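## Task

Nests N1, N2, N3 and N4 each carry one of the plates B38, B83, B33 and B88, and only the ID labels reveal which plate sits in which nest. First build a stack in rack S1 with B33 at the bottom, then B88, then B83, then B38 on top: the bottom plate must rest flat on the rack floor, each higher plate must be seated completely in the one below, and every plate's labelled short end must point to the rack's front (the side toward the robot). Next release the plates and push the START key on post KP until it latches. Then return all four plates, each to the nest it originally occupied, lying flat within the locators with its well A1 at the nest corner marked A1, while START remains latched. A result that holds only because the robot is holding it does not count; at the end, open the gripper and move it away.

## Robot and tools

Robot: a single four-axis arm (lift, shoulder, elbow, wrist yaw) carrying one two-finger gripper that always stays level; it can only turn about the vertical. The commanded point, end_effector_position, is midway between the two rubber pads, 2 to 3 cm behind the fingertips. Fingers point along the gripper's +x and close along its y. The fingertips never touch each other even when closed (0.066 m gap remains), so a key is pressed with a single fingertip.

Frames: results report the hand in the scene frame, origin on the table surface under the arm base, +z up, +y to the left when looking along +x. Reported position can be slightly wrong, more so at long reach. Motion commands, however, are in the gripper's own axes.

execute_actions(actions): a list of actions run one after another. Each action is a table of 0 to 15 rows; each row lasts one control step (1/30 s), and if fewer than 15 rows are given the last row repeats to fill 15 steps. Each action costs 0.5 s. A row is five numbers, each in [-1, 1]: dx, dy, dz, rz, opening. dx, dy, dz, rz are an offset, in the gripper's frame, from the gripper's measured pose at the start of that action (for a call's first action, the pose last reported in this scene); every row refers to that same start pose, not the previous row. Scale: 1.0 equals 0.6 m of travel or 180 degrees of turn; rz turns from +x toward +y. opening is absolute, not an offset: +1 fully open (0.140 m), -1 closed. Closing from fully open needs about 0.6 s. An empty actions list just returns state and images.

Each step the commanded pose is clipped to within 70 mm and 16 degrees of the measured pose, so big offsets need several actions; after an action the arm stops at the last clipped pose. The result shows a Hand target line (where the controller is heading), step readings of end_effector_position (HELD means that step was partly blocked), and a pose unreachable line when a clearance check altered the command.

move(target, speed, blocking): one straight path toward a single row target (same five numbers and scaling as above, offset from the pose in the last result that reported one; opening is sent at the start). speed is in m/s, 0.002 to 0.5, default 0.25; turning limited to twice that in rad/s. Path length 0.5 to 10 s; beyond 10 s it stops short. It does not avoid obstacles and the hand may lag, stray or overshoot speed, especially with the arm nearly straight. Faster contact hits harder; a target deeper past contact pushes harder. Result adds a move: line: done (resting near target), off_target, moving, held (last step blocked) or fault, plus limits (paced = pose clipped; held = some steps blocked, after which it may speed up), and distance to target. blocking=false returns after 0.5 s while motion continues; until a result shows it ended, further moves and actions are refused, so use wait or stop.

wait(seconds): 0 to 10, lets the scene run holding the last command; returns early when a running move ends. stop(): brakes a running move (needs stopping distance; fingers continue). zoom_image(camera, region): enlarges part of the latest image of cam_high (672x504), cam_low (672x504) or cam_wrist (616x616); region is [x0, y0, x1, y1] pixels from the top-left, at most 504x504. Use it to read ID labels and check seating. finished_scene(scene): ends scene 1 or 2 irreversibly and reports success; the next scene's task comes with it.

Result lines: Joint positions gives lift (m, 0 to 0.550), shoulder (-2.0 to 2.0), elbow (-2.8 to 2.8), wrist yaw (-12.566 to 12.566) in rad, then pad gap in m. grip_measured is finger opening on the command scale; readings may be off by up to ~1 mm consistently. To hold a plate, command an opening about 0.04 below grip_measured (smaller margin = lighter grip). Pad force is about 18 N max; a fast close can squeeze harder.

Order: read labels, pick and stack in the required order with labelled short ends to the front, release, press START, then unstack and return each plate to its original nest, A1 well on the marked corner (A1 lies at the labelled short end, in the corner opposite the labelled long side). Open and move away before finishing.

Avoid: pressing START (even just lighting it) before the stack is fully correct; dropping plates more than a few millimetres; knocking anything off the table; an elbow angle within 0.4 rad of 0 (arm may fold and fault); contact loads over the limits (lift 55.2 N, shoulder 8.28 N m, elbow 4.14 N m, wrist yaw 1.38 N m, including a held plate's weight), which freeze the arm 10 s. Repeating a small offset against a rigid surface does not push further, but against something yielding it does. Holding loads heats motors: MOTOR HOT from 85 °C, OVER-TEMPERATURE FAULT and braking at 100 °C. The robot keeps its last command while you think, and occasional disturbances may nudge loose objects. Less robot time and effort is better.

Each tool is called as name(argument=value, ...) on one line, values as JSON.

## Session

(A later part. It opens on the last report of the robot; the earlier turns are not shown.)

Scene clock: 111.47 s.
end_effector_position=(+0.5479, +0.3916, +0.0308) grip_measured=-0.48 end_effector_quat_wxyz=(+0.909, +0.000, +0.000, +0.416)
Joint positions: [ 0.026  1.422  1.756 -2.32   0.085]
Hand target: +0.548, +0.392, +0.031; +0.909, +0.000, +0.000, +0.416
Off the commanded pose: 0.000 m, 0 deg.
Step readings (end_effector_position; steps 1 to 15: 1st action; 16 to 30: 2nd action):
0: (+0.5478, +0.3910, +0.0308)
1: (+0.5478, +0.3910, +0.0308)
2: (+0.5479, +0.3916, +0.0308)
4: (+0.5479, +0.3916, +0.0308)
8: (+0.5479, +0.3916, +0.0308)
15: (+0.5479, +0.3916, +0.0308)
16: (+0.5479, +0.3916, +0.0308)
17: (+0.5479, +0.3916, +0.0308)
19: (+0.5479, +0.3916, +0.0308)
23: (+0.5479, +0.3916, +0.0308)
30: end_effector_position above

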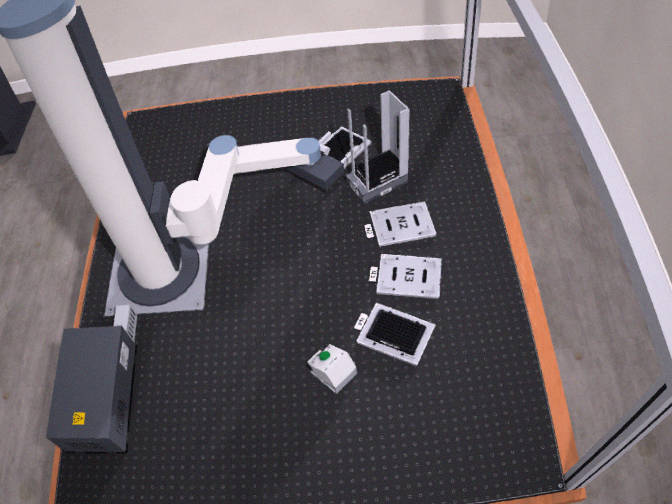

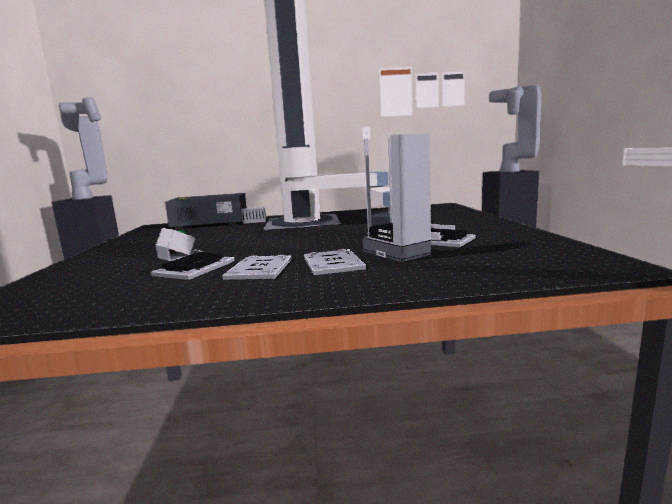

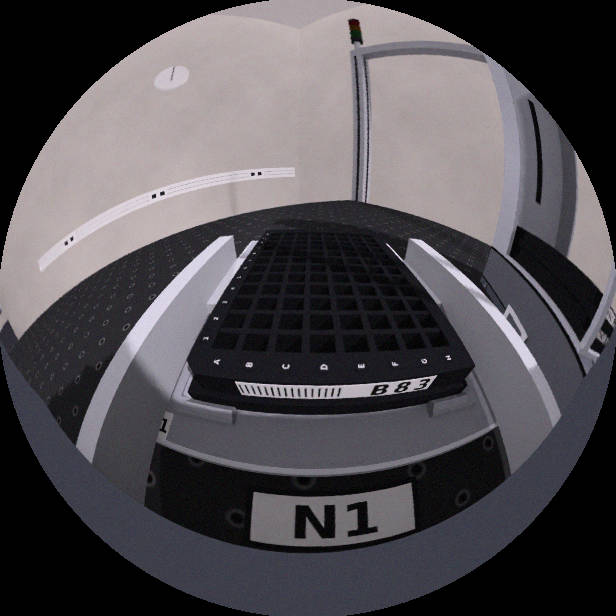

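move(target=[0,0,-0.355,0,-0.52], speed=0.13)

move(target=[0,0,-0.0108,0,-0.52], speed=0.01)

move(target=[0,0,0,0,-0.1])

move(target=[-0.23,0,0,0,-0.1], speed=0.2)

move(target=[-0.195,-0.7466,-0.0513,-0.318,-0.1], speed=0.3)

Scene clock: 127.57 s.
end_effector_position=(+0.6577, +0.2454, +0.0931) grip_measured=-0.48 end_effector_quat_wxyz=(+0.969, +0.000, +0.000, +0.247)
Joint positions: [ 0.088  1.088  1.76  -2.349  0.085]
Hand target: +0.658, +0.245, +0.093; +0.969, +0.000, +0.000, +0.247
Off the commanded pose: 0.000 m, 0 deg.
move: done

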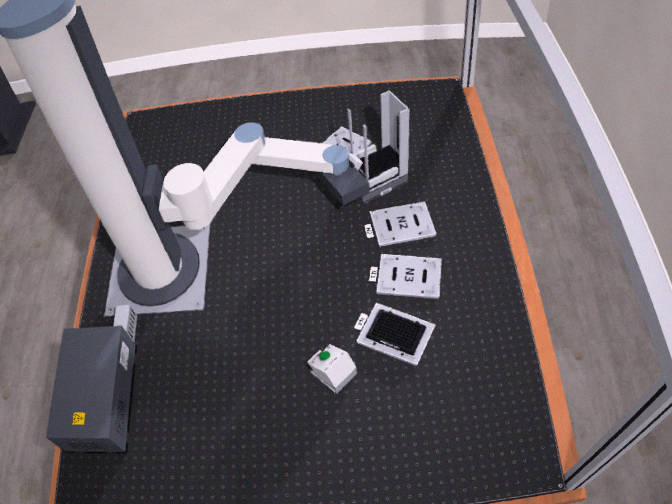

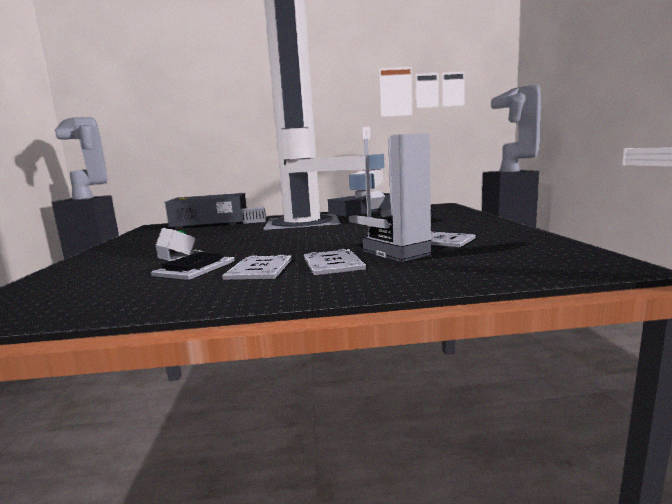

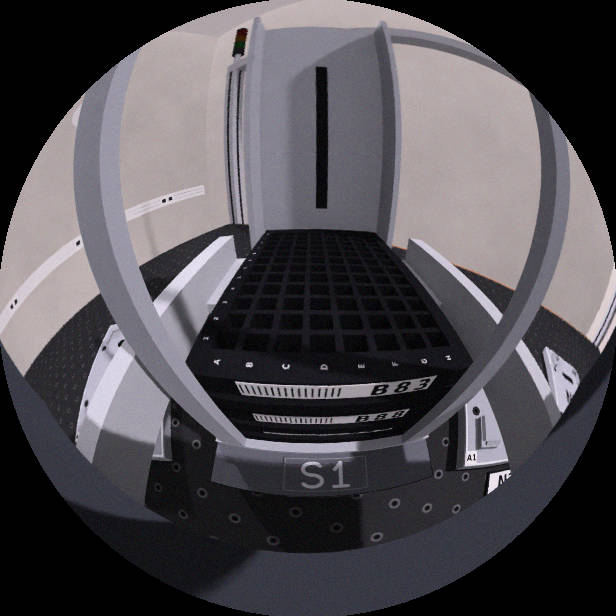

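Scene clock: 128.43 s.
end_effector_position=(+0.6577, +0.2454, +0.0867) grip_measured=-0.48 end_effector_quat_wxyz=(+0.969, +0.000, +0.000, +0.247)
Joint positions: [ 0.082  1.088  1.76  -2.349  0.085]
Hand target: +0.658, +0.245, +0.087; +0.969, +0.000, +0.000, +0.247
Off the commanded pose: 0.000 m, 0 deg.
move: done

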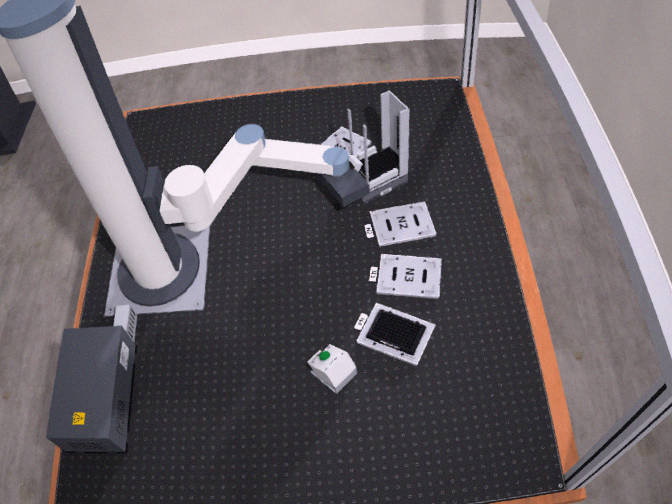

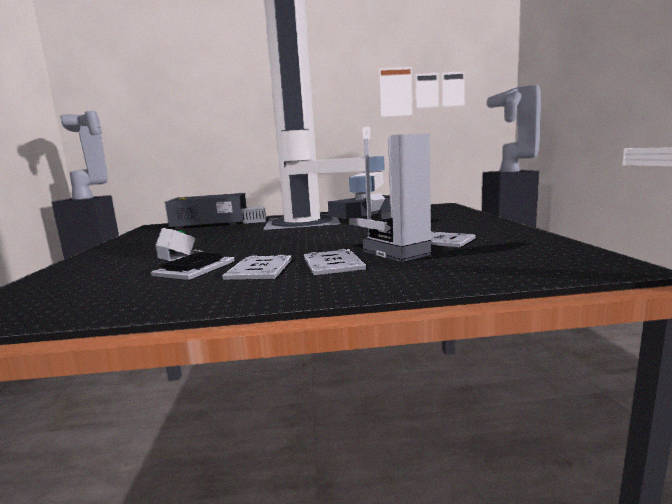

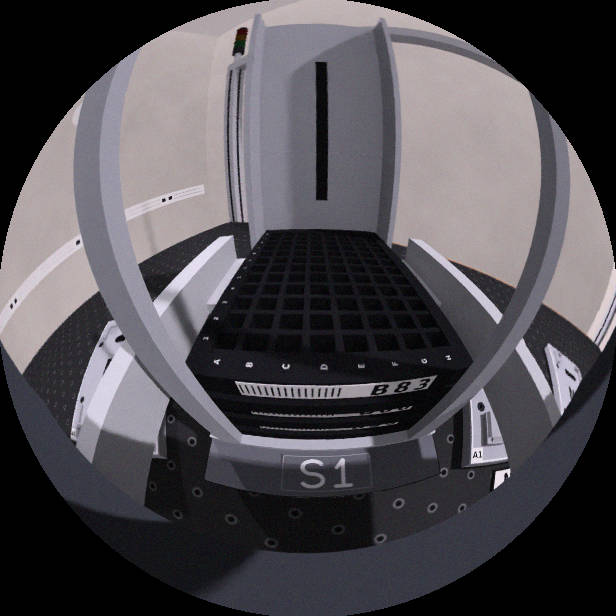

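Scene clock: 128.93 s.
end_effector_position=(+0.6577, +0.2454, +0.0867) grip_measured=-0.10 end_effector_quat_wxyz=(+0.969, +0.000, +0.000, +0.247)
Joint positions: [ 0.082  1.088  1.76  -2.349  0.099]
Hand target: +0.658, +0.245, +0.087; +0.969, +0.000, +0.000, +0.247
Off the commanded pose: 0.000 m, 0 deg.
move: done

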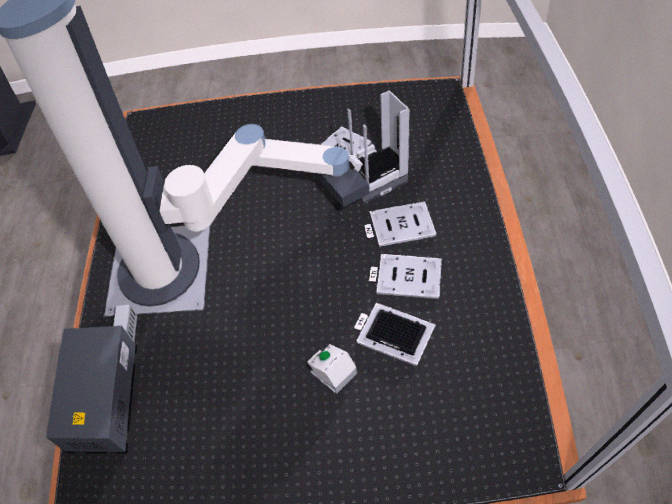

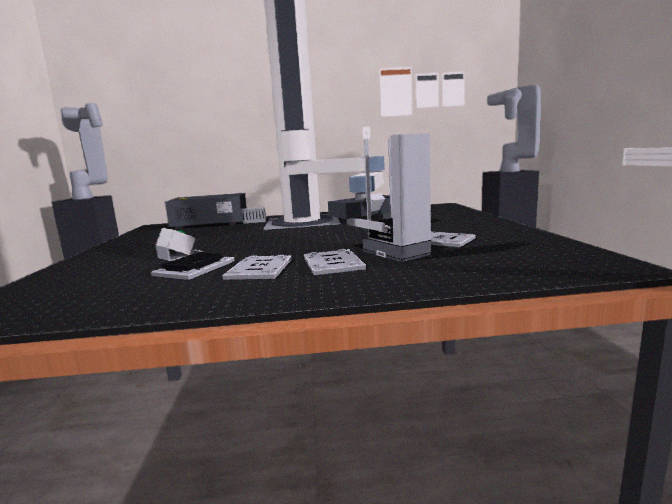

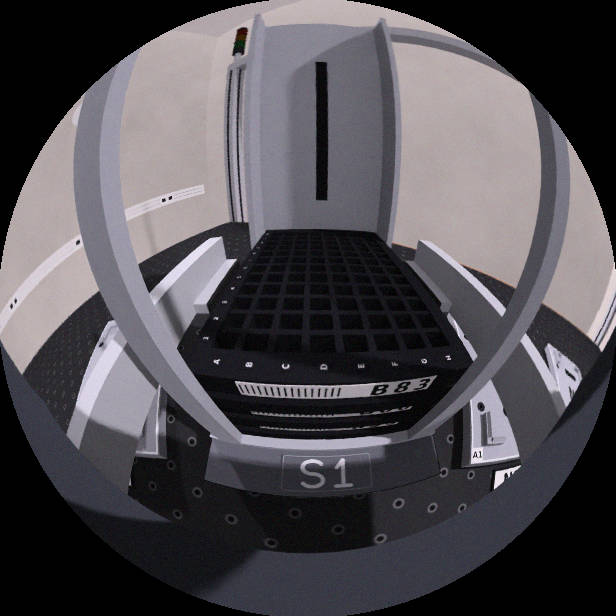

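Scene clock: 130.00 s.
end_effector_position=(+0.5365, +0.1794, +0.0867) grip_measured=-0.10 end_effector_quat_wxyz=(+0.969, +0.000, +0.000, +0.247)
Joint positions: [ 0.082  1.353  1.053 -1.908  0.099]
Hand target: +0.536, +0.179, +0.087; +0.969, +0.000, +0.000, +0.247
Off the commanded pose: 0.000 m, 0 deg.
move: done

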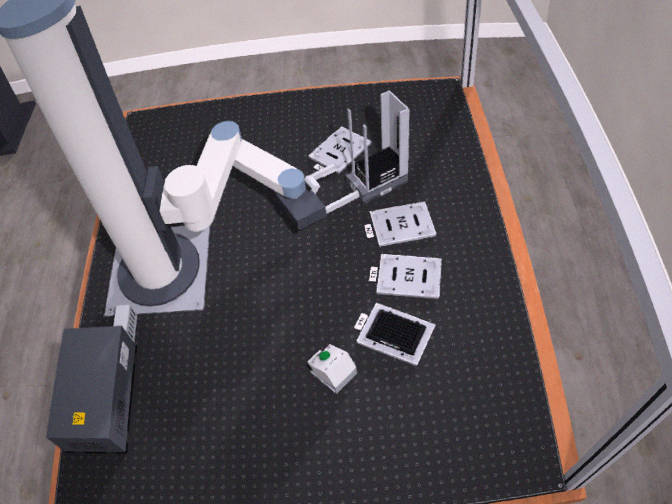

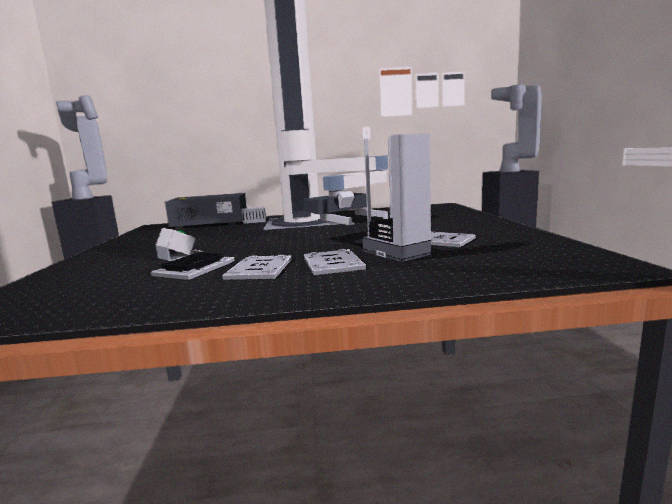

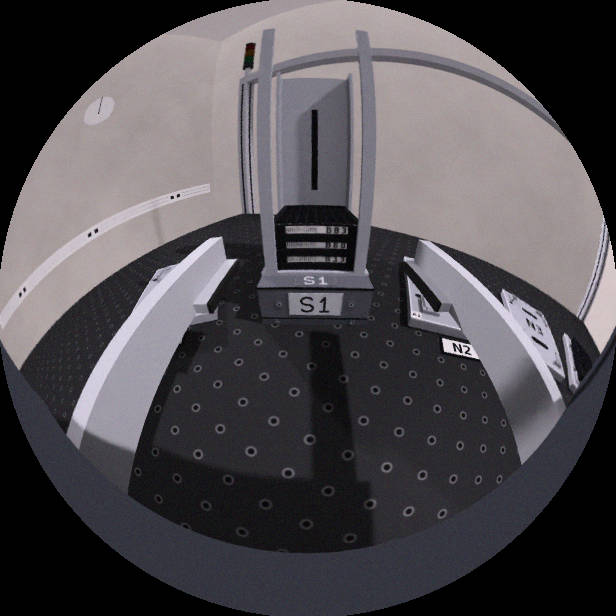

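Scene clock: 132.13 s.
end_effector_position=(+0.6477, -0.2702, +0.0559) grip_measured=-0.10 end_effector_quat_wxyz=(+0.969, +0.000, +0.000, -0.248)
Joint positions: [ 0.051  0.094  1.778 -2.372  0.099]
Hand target: +0.648, -0.270, +0.056; +0.969, +0.000, +0.000, -0.248
Off the commanded pose: 0.000 m, 0 deg.
move: done

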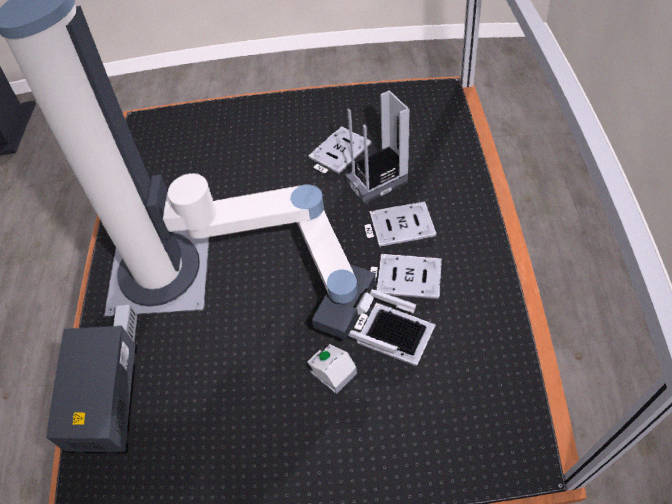

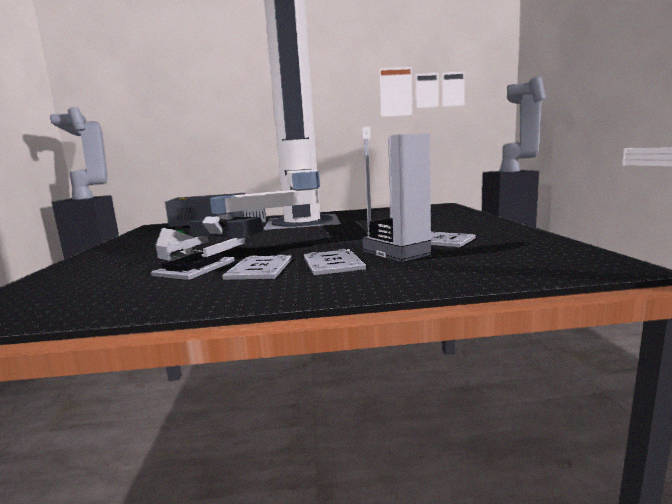

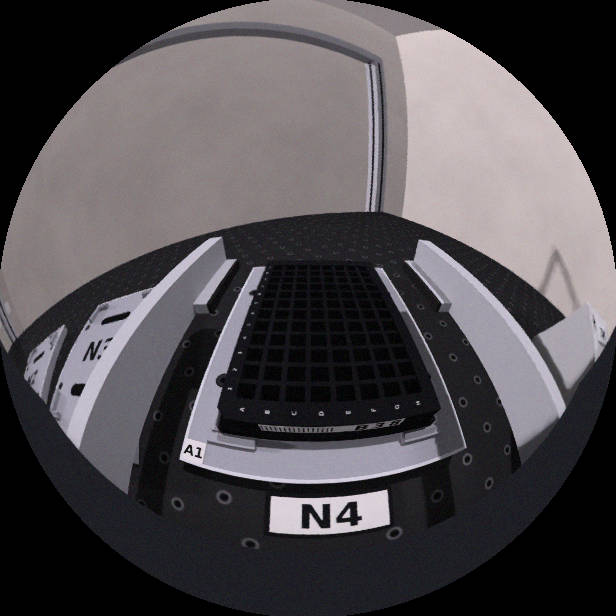

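move(target=[-0.0025,-0.0005,-0.0418,0.0057,-0.1], speed=0.04)

Scene clock: 150.47 s.
end_effector_position=(+0.6463, -0.2697, +0.0308) grip_measured=-0.10 end_effector_quat_wxyz=(+0.971, +0.000, +0.000, -0.239)
Joint positions: [ 0.026  0.091  1.769 -2.342  0.099]
Hand target: +0.646, -0.270, +0.031; +0.971, +0.000, +0.000, -0.239
Off the commanded pose: 0.000 m, 0 deg.
move: done

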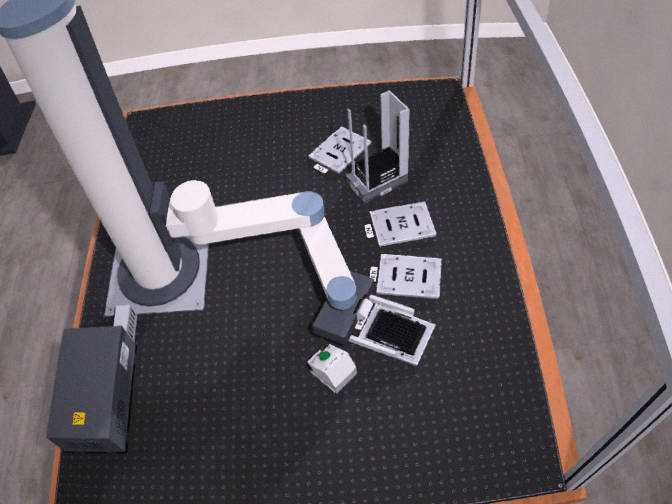

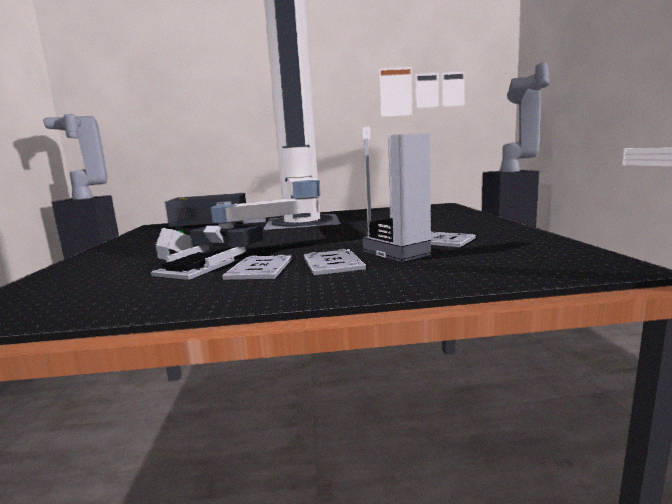

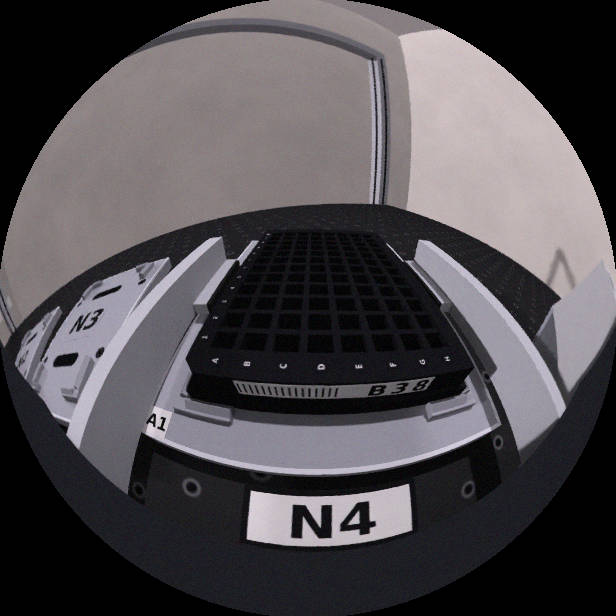

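move(target=[0,0,0,0,-0.52])

move(target=[0,0,0.484,0,-0.52], speed=0.2)

move(target=[-0.3813,0.7694,0,0.3139,-0.52])

Scene clock: 156.00 s.
end_effector_position=(+0.6463, -0.2697, +0.0308) grip_measured=-0.47 end_effector_quat_wxyz=(+0.971, +0.000, +0.000, -0.239)
Joint positions: [ 0.026  0.091  1.769 -2.342  0.086]
Hand target: +0.646, -0.270, +0.031; +0.971, +0.000, +0.000, -0.239
Off the commanded pose: 0.000 m, 0 deg.
move: done

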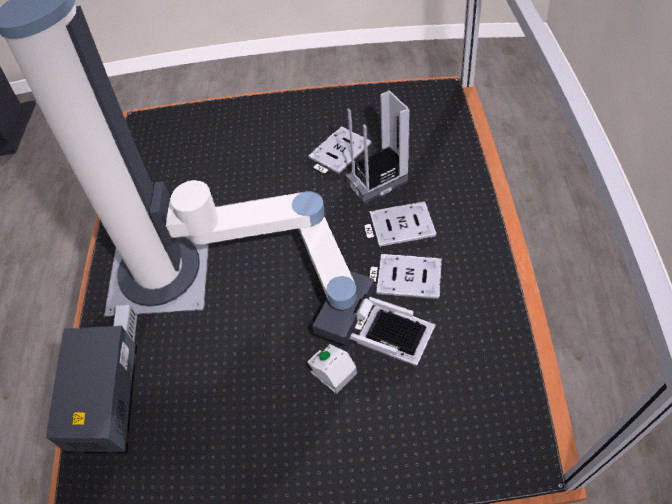

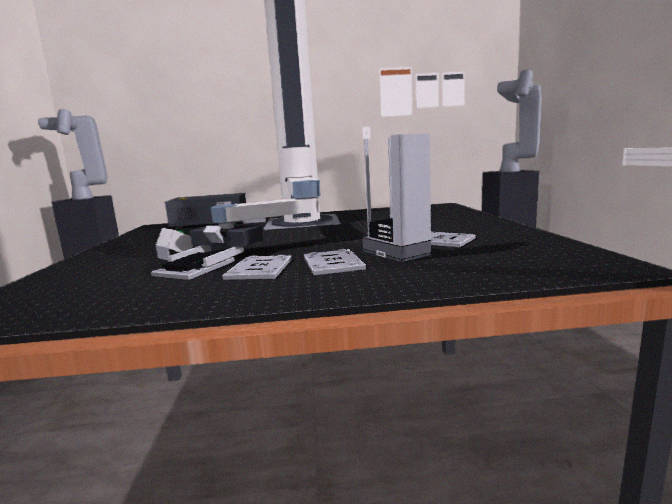

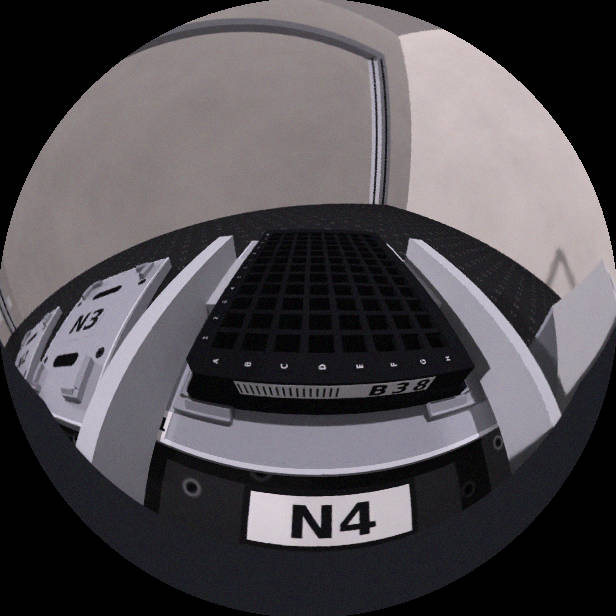

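Scene clock: 157.83 s.
end_effector_position=(+0.6463, -0.2696, +0.3212) grip_measured=-0.47 end_effector_quat_wxyz=(+0.971, +0.000, +0.000, -0.239)
Joint positions: [ 0.316  0.091  1.769 -2.342  0.086]
Hand target: +0.646, -0.270, +0.321; +0.971, +0.000, +0.000, -0.239
Off the commanded pose: 0.000 m, 0 deg.
move: done

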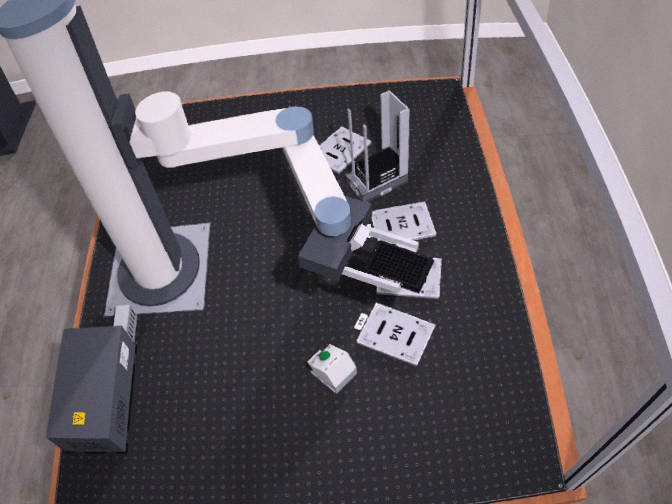

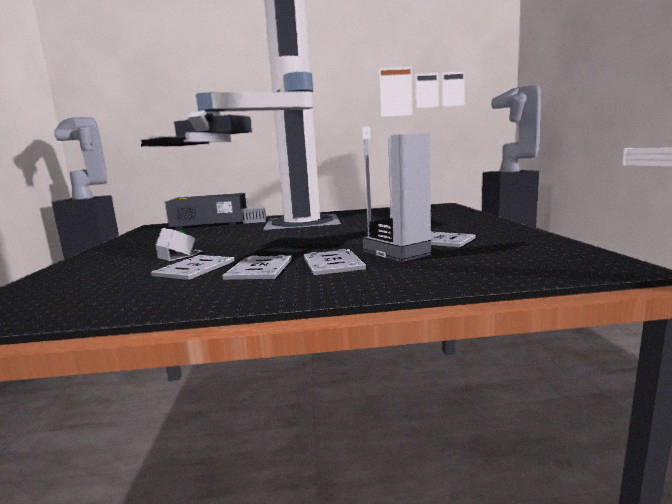

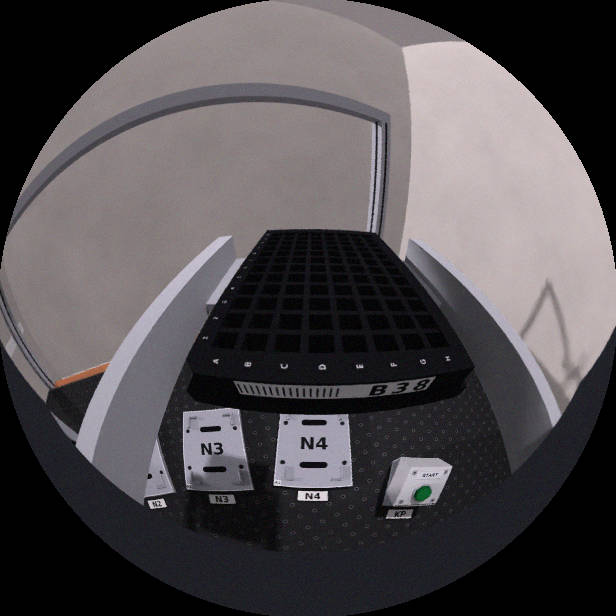

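Scene clock: 160.23 s.
end_effector_position=(+0.6579, +0.2457, +0.3212) grip_measured=-0.47 end_effector_quat_wxyz=(+0.968, +0.000, +0.000, +0.249)
Joint positions: [ 0.316  1.085  1.762 -2.343  0.086]
Hand target: +0.658, +0.245, +0.321; +0.968, +0.000, +0.000, +0.249
Off the commanded pose: 0.000 m, 0 deg.
move: done

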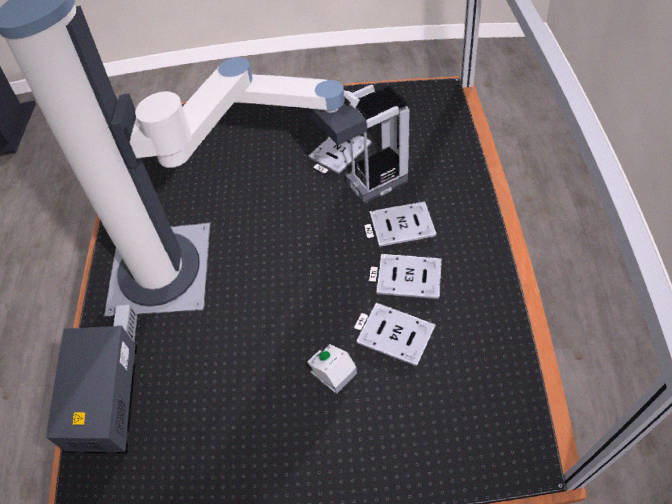

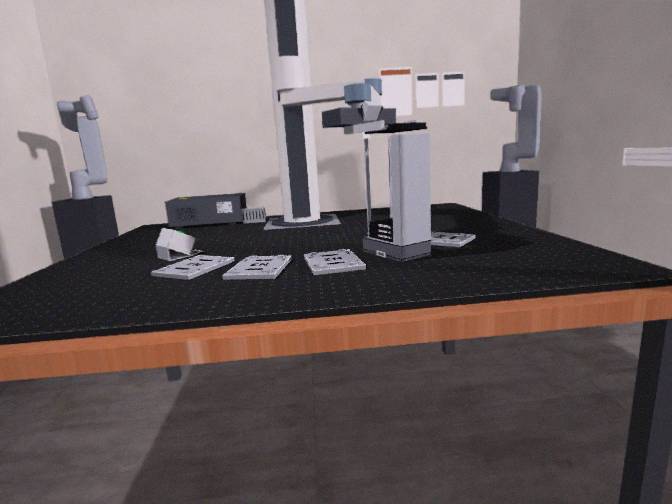

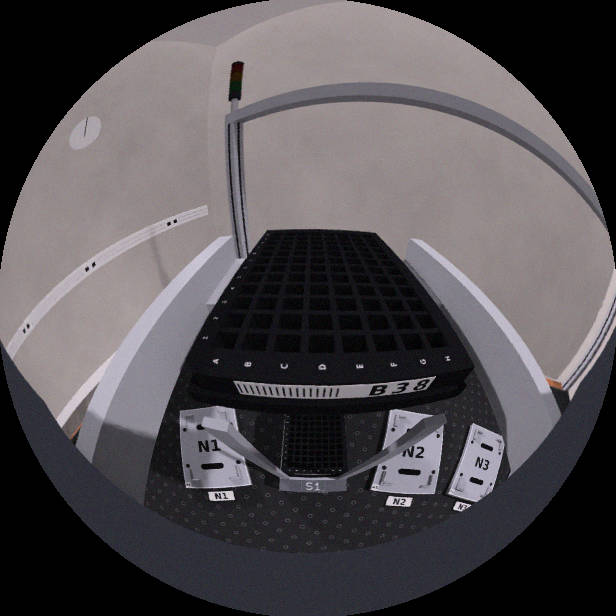

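move(target=[-0.0007,-0.0002,-0.026,0,-0.52], speed=0.012)

Scene clock: 164.17 s.
end_effector_position=(+0.6577, +0.2453, +0.3056) grip_measured=-0.47 end_effector_quat_wxyz=(+0.968, +0.000, +0.000, +0.249)
Joint positions: [ 0.301  1.086  1.76  -2.342  0.086]
Hand target: +0.658, +0.245, +0.306; +0.968, +0.000, +0.000, +0.249
Off the commanded pose: 0.000 m, 0 deg.
move: done

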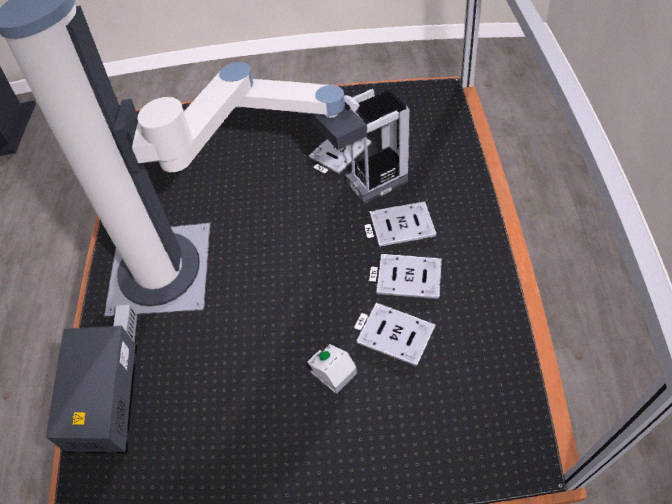

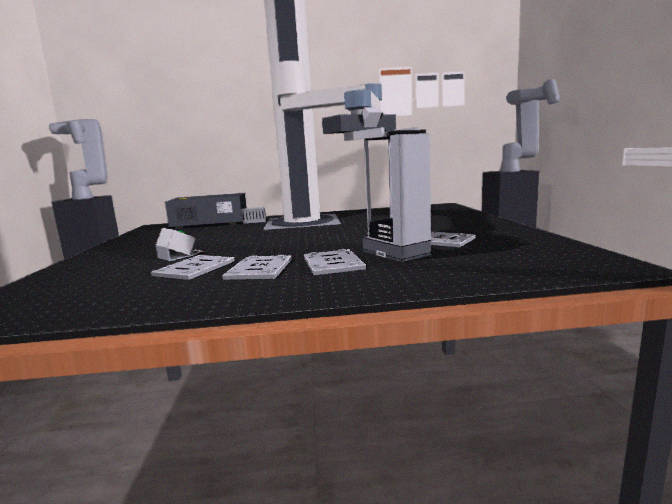

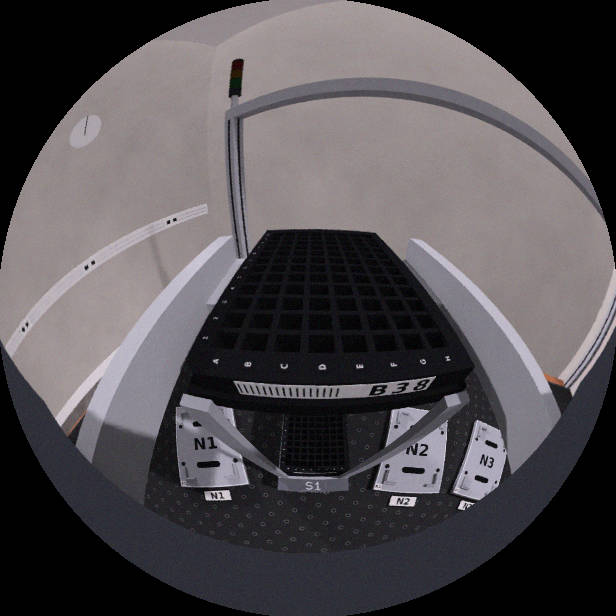

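move(target=[0,0,-0.3325,0,-0.52], speed=0.13)

move(target=[0,0,-0.0105,0,-0.52], speed=0.01)

move(target=[0,0,0,0,-0.1])

move(target=[-0.23,0,0,0,-0.1], speed=0.2)

zoom_image(camera="cam_low", region=[140,190,460,280])

Scene clock: 171.17 s.
end_effector_position=(+0.6577, +0.2453, +0.1060) grip_measured=-0.47 end_effector_quat_wxyz=(+0.968, +0.000, +0.000, +0.249)
Joint positions: [ 0.101  1.086  1.76  -2.342  0.086]
Hand target: +0.658, +0.245, +0.106; +0.968, +0.000, +0.000, +0.249
Off the commanded pose: 0.000 m, 0 deg.
move: done

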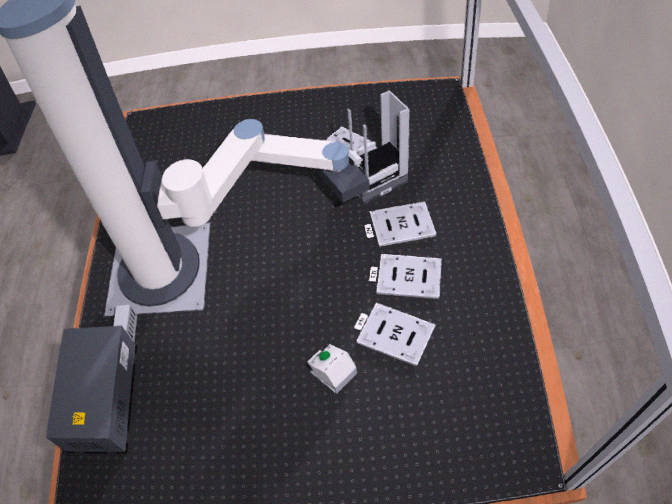

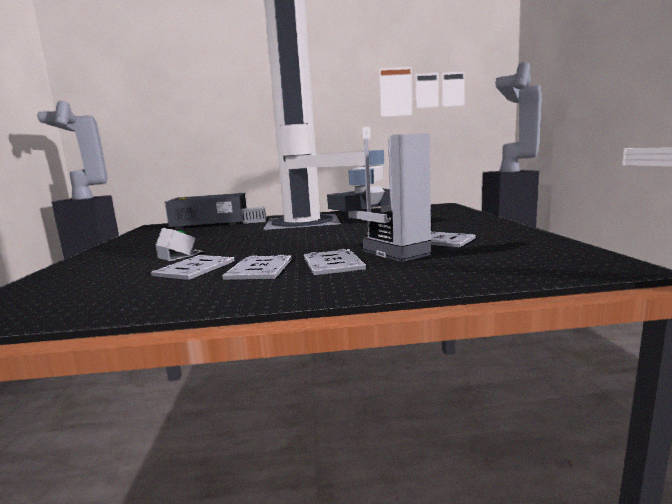

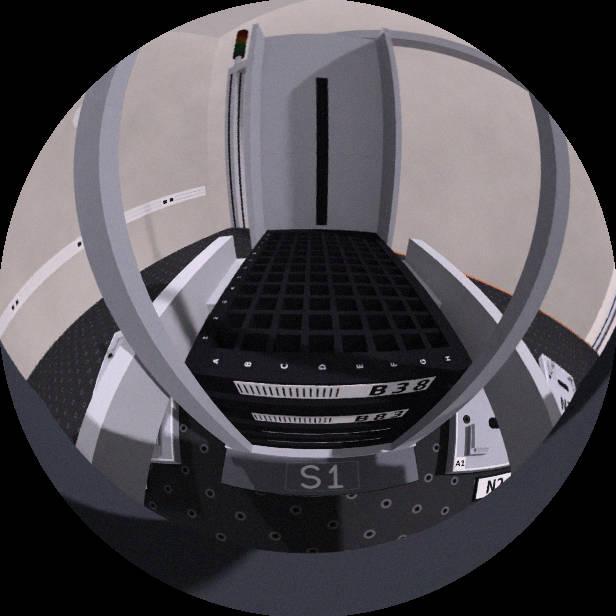

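Scene clock: 172.03 s.
end_effector_position=(+0.6577, +0.2453, +0.0997) grip_measured=-0.47 end_effector_quat_wxyz=(+0.968, +0.000, +0.000, +0.249)
Joint positions: [ 0.095  1.086  1.76  -2.342  0.086]
Hand target: +0.658, +0.245, +0.100; +0.968, +0.000, +0.000, +0.249
Off the commanded pose: 0.000 m, 0 deg.
move: done

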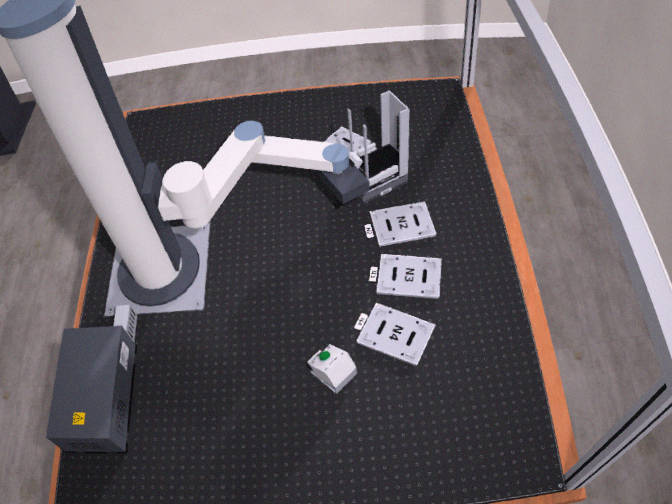

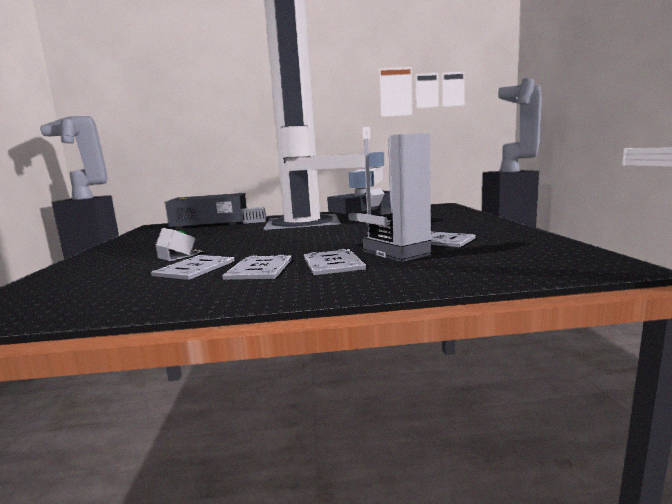

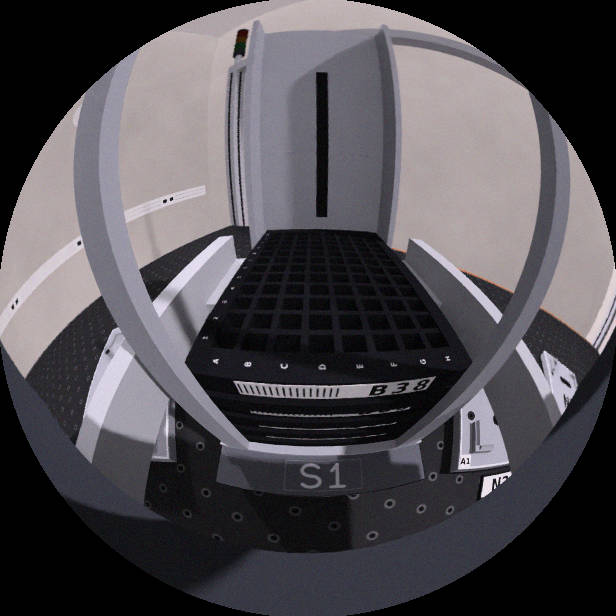

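Scene clock: 172.53 s.
end_effector_position=(+0.6577, +0.2453, +0.0997) grip_measured=-0.10 end_effector_quat_wxyz=(+0.968, +0.000, +0.000, +0.249)
Joint positions: [ 0.095  1.086  1.76  -2.342  0.099]
Hand target: +0.658, +0.245, +0.100; +0.968, +0.000, +0.000, +0.249
Off the commanded pose: 0.000 m, 0 deg.
move: done

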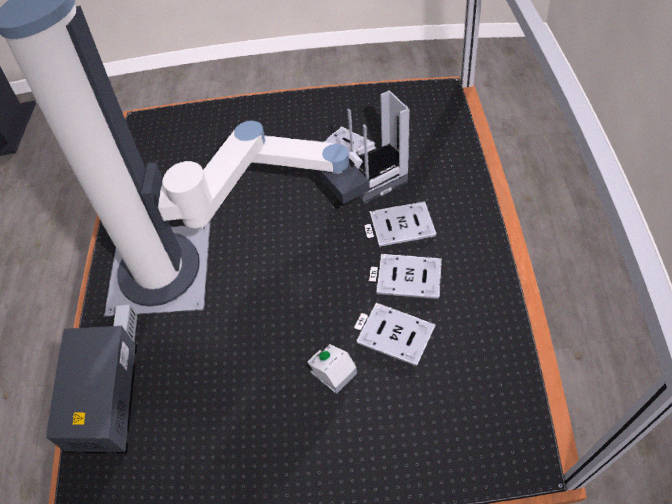

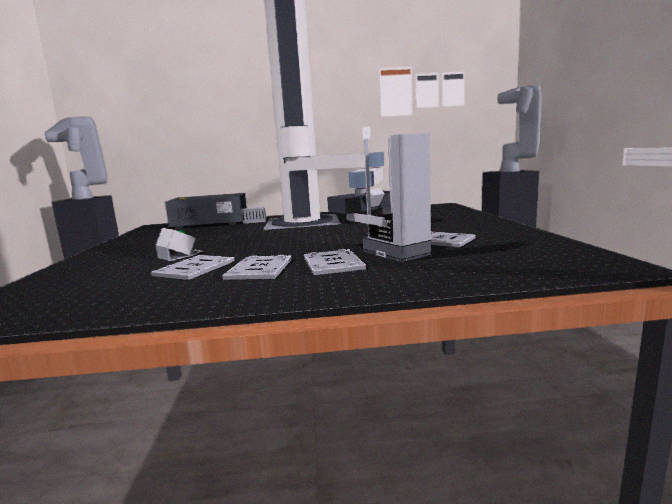

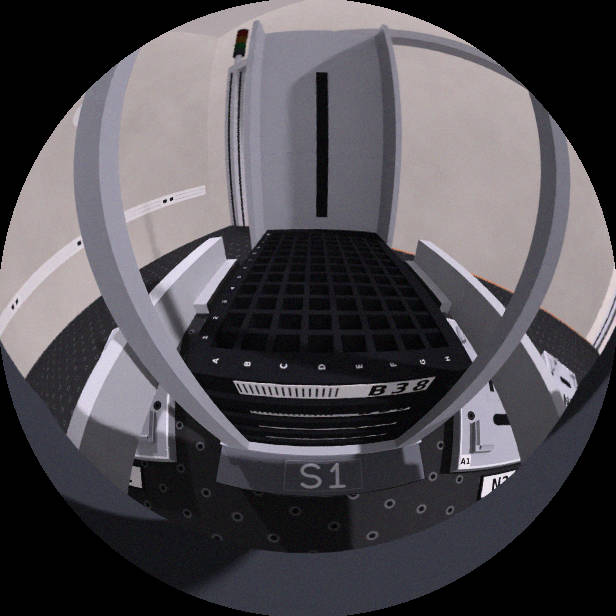

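Scene clock: 173.60 s.
end_effector_position=(+0.5368, +0.1786, +0.0997) grip_measured=-0.10 end_effector_quat_wxyz=(+0.968, +0.000, +0.000, +0.249)
Joint positions: [ 0.095  1.347  1.054 -1.897  0.099]
Hand target: +0.537, +0.179, +0.100; +0.968, +0.000, +0.000, +0.249
Off the commanded pose: 0.000 m, 0 deg.
move: done

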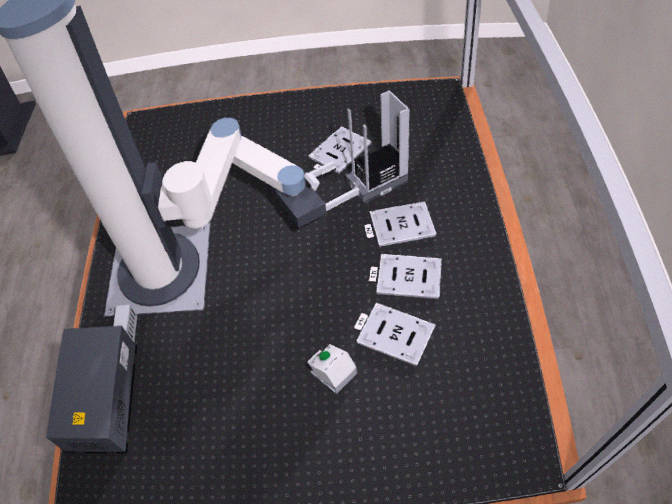

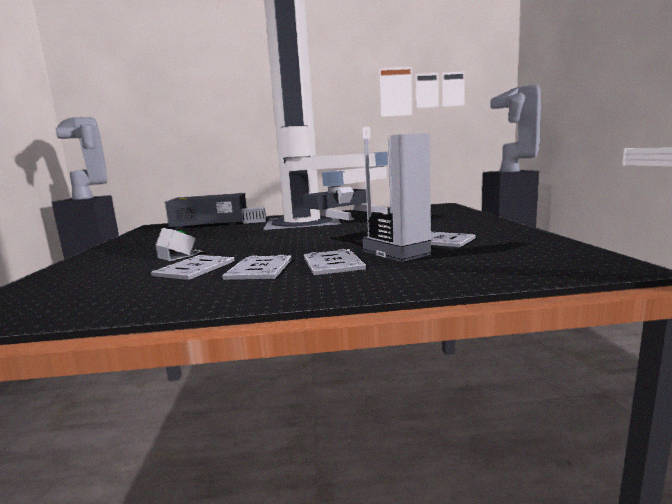

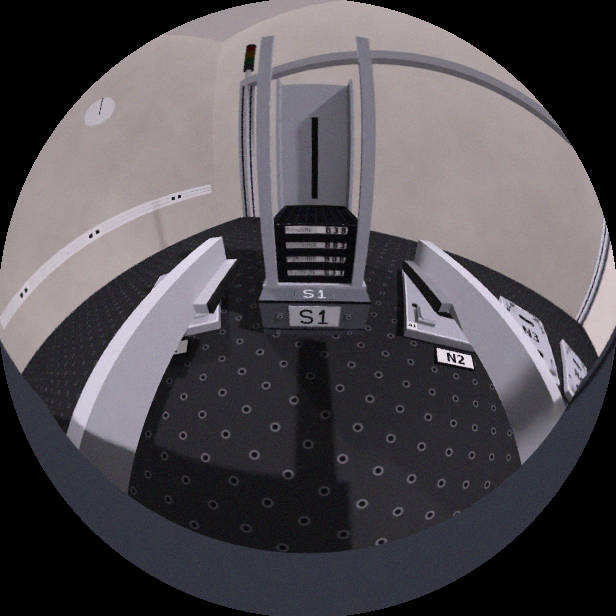

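Region (140, 190, 460, 280) of cam_low's 672x504 image, scaled by 1.575, with more detail than that image has; it fills the top 142 rows of this view, and the rest is white.

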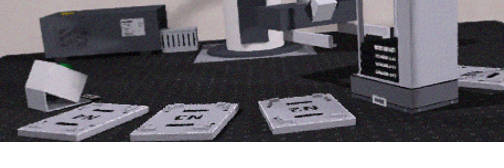

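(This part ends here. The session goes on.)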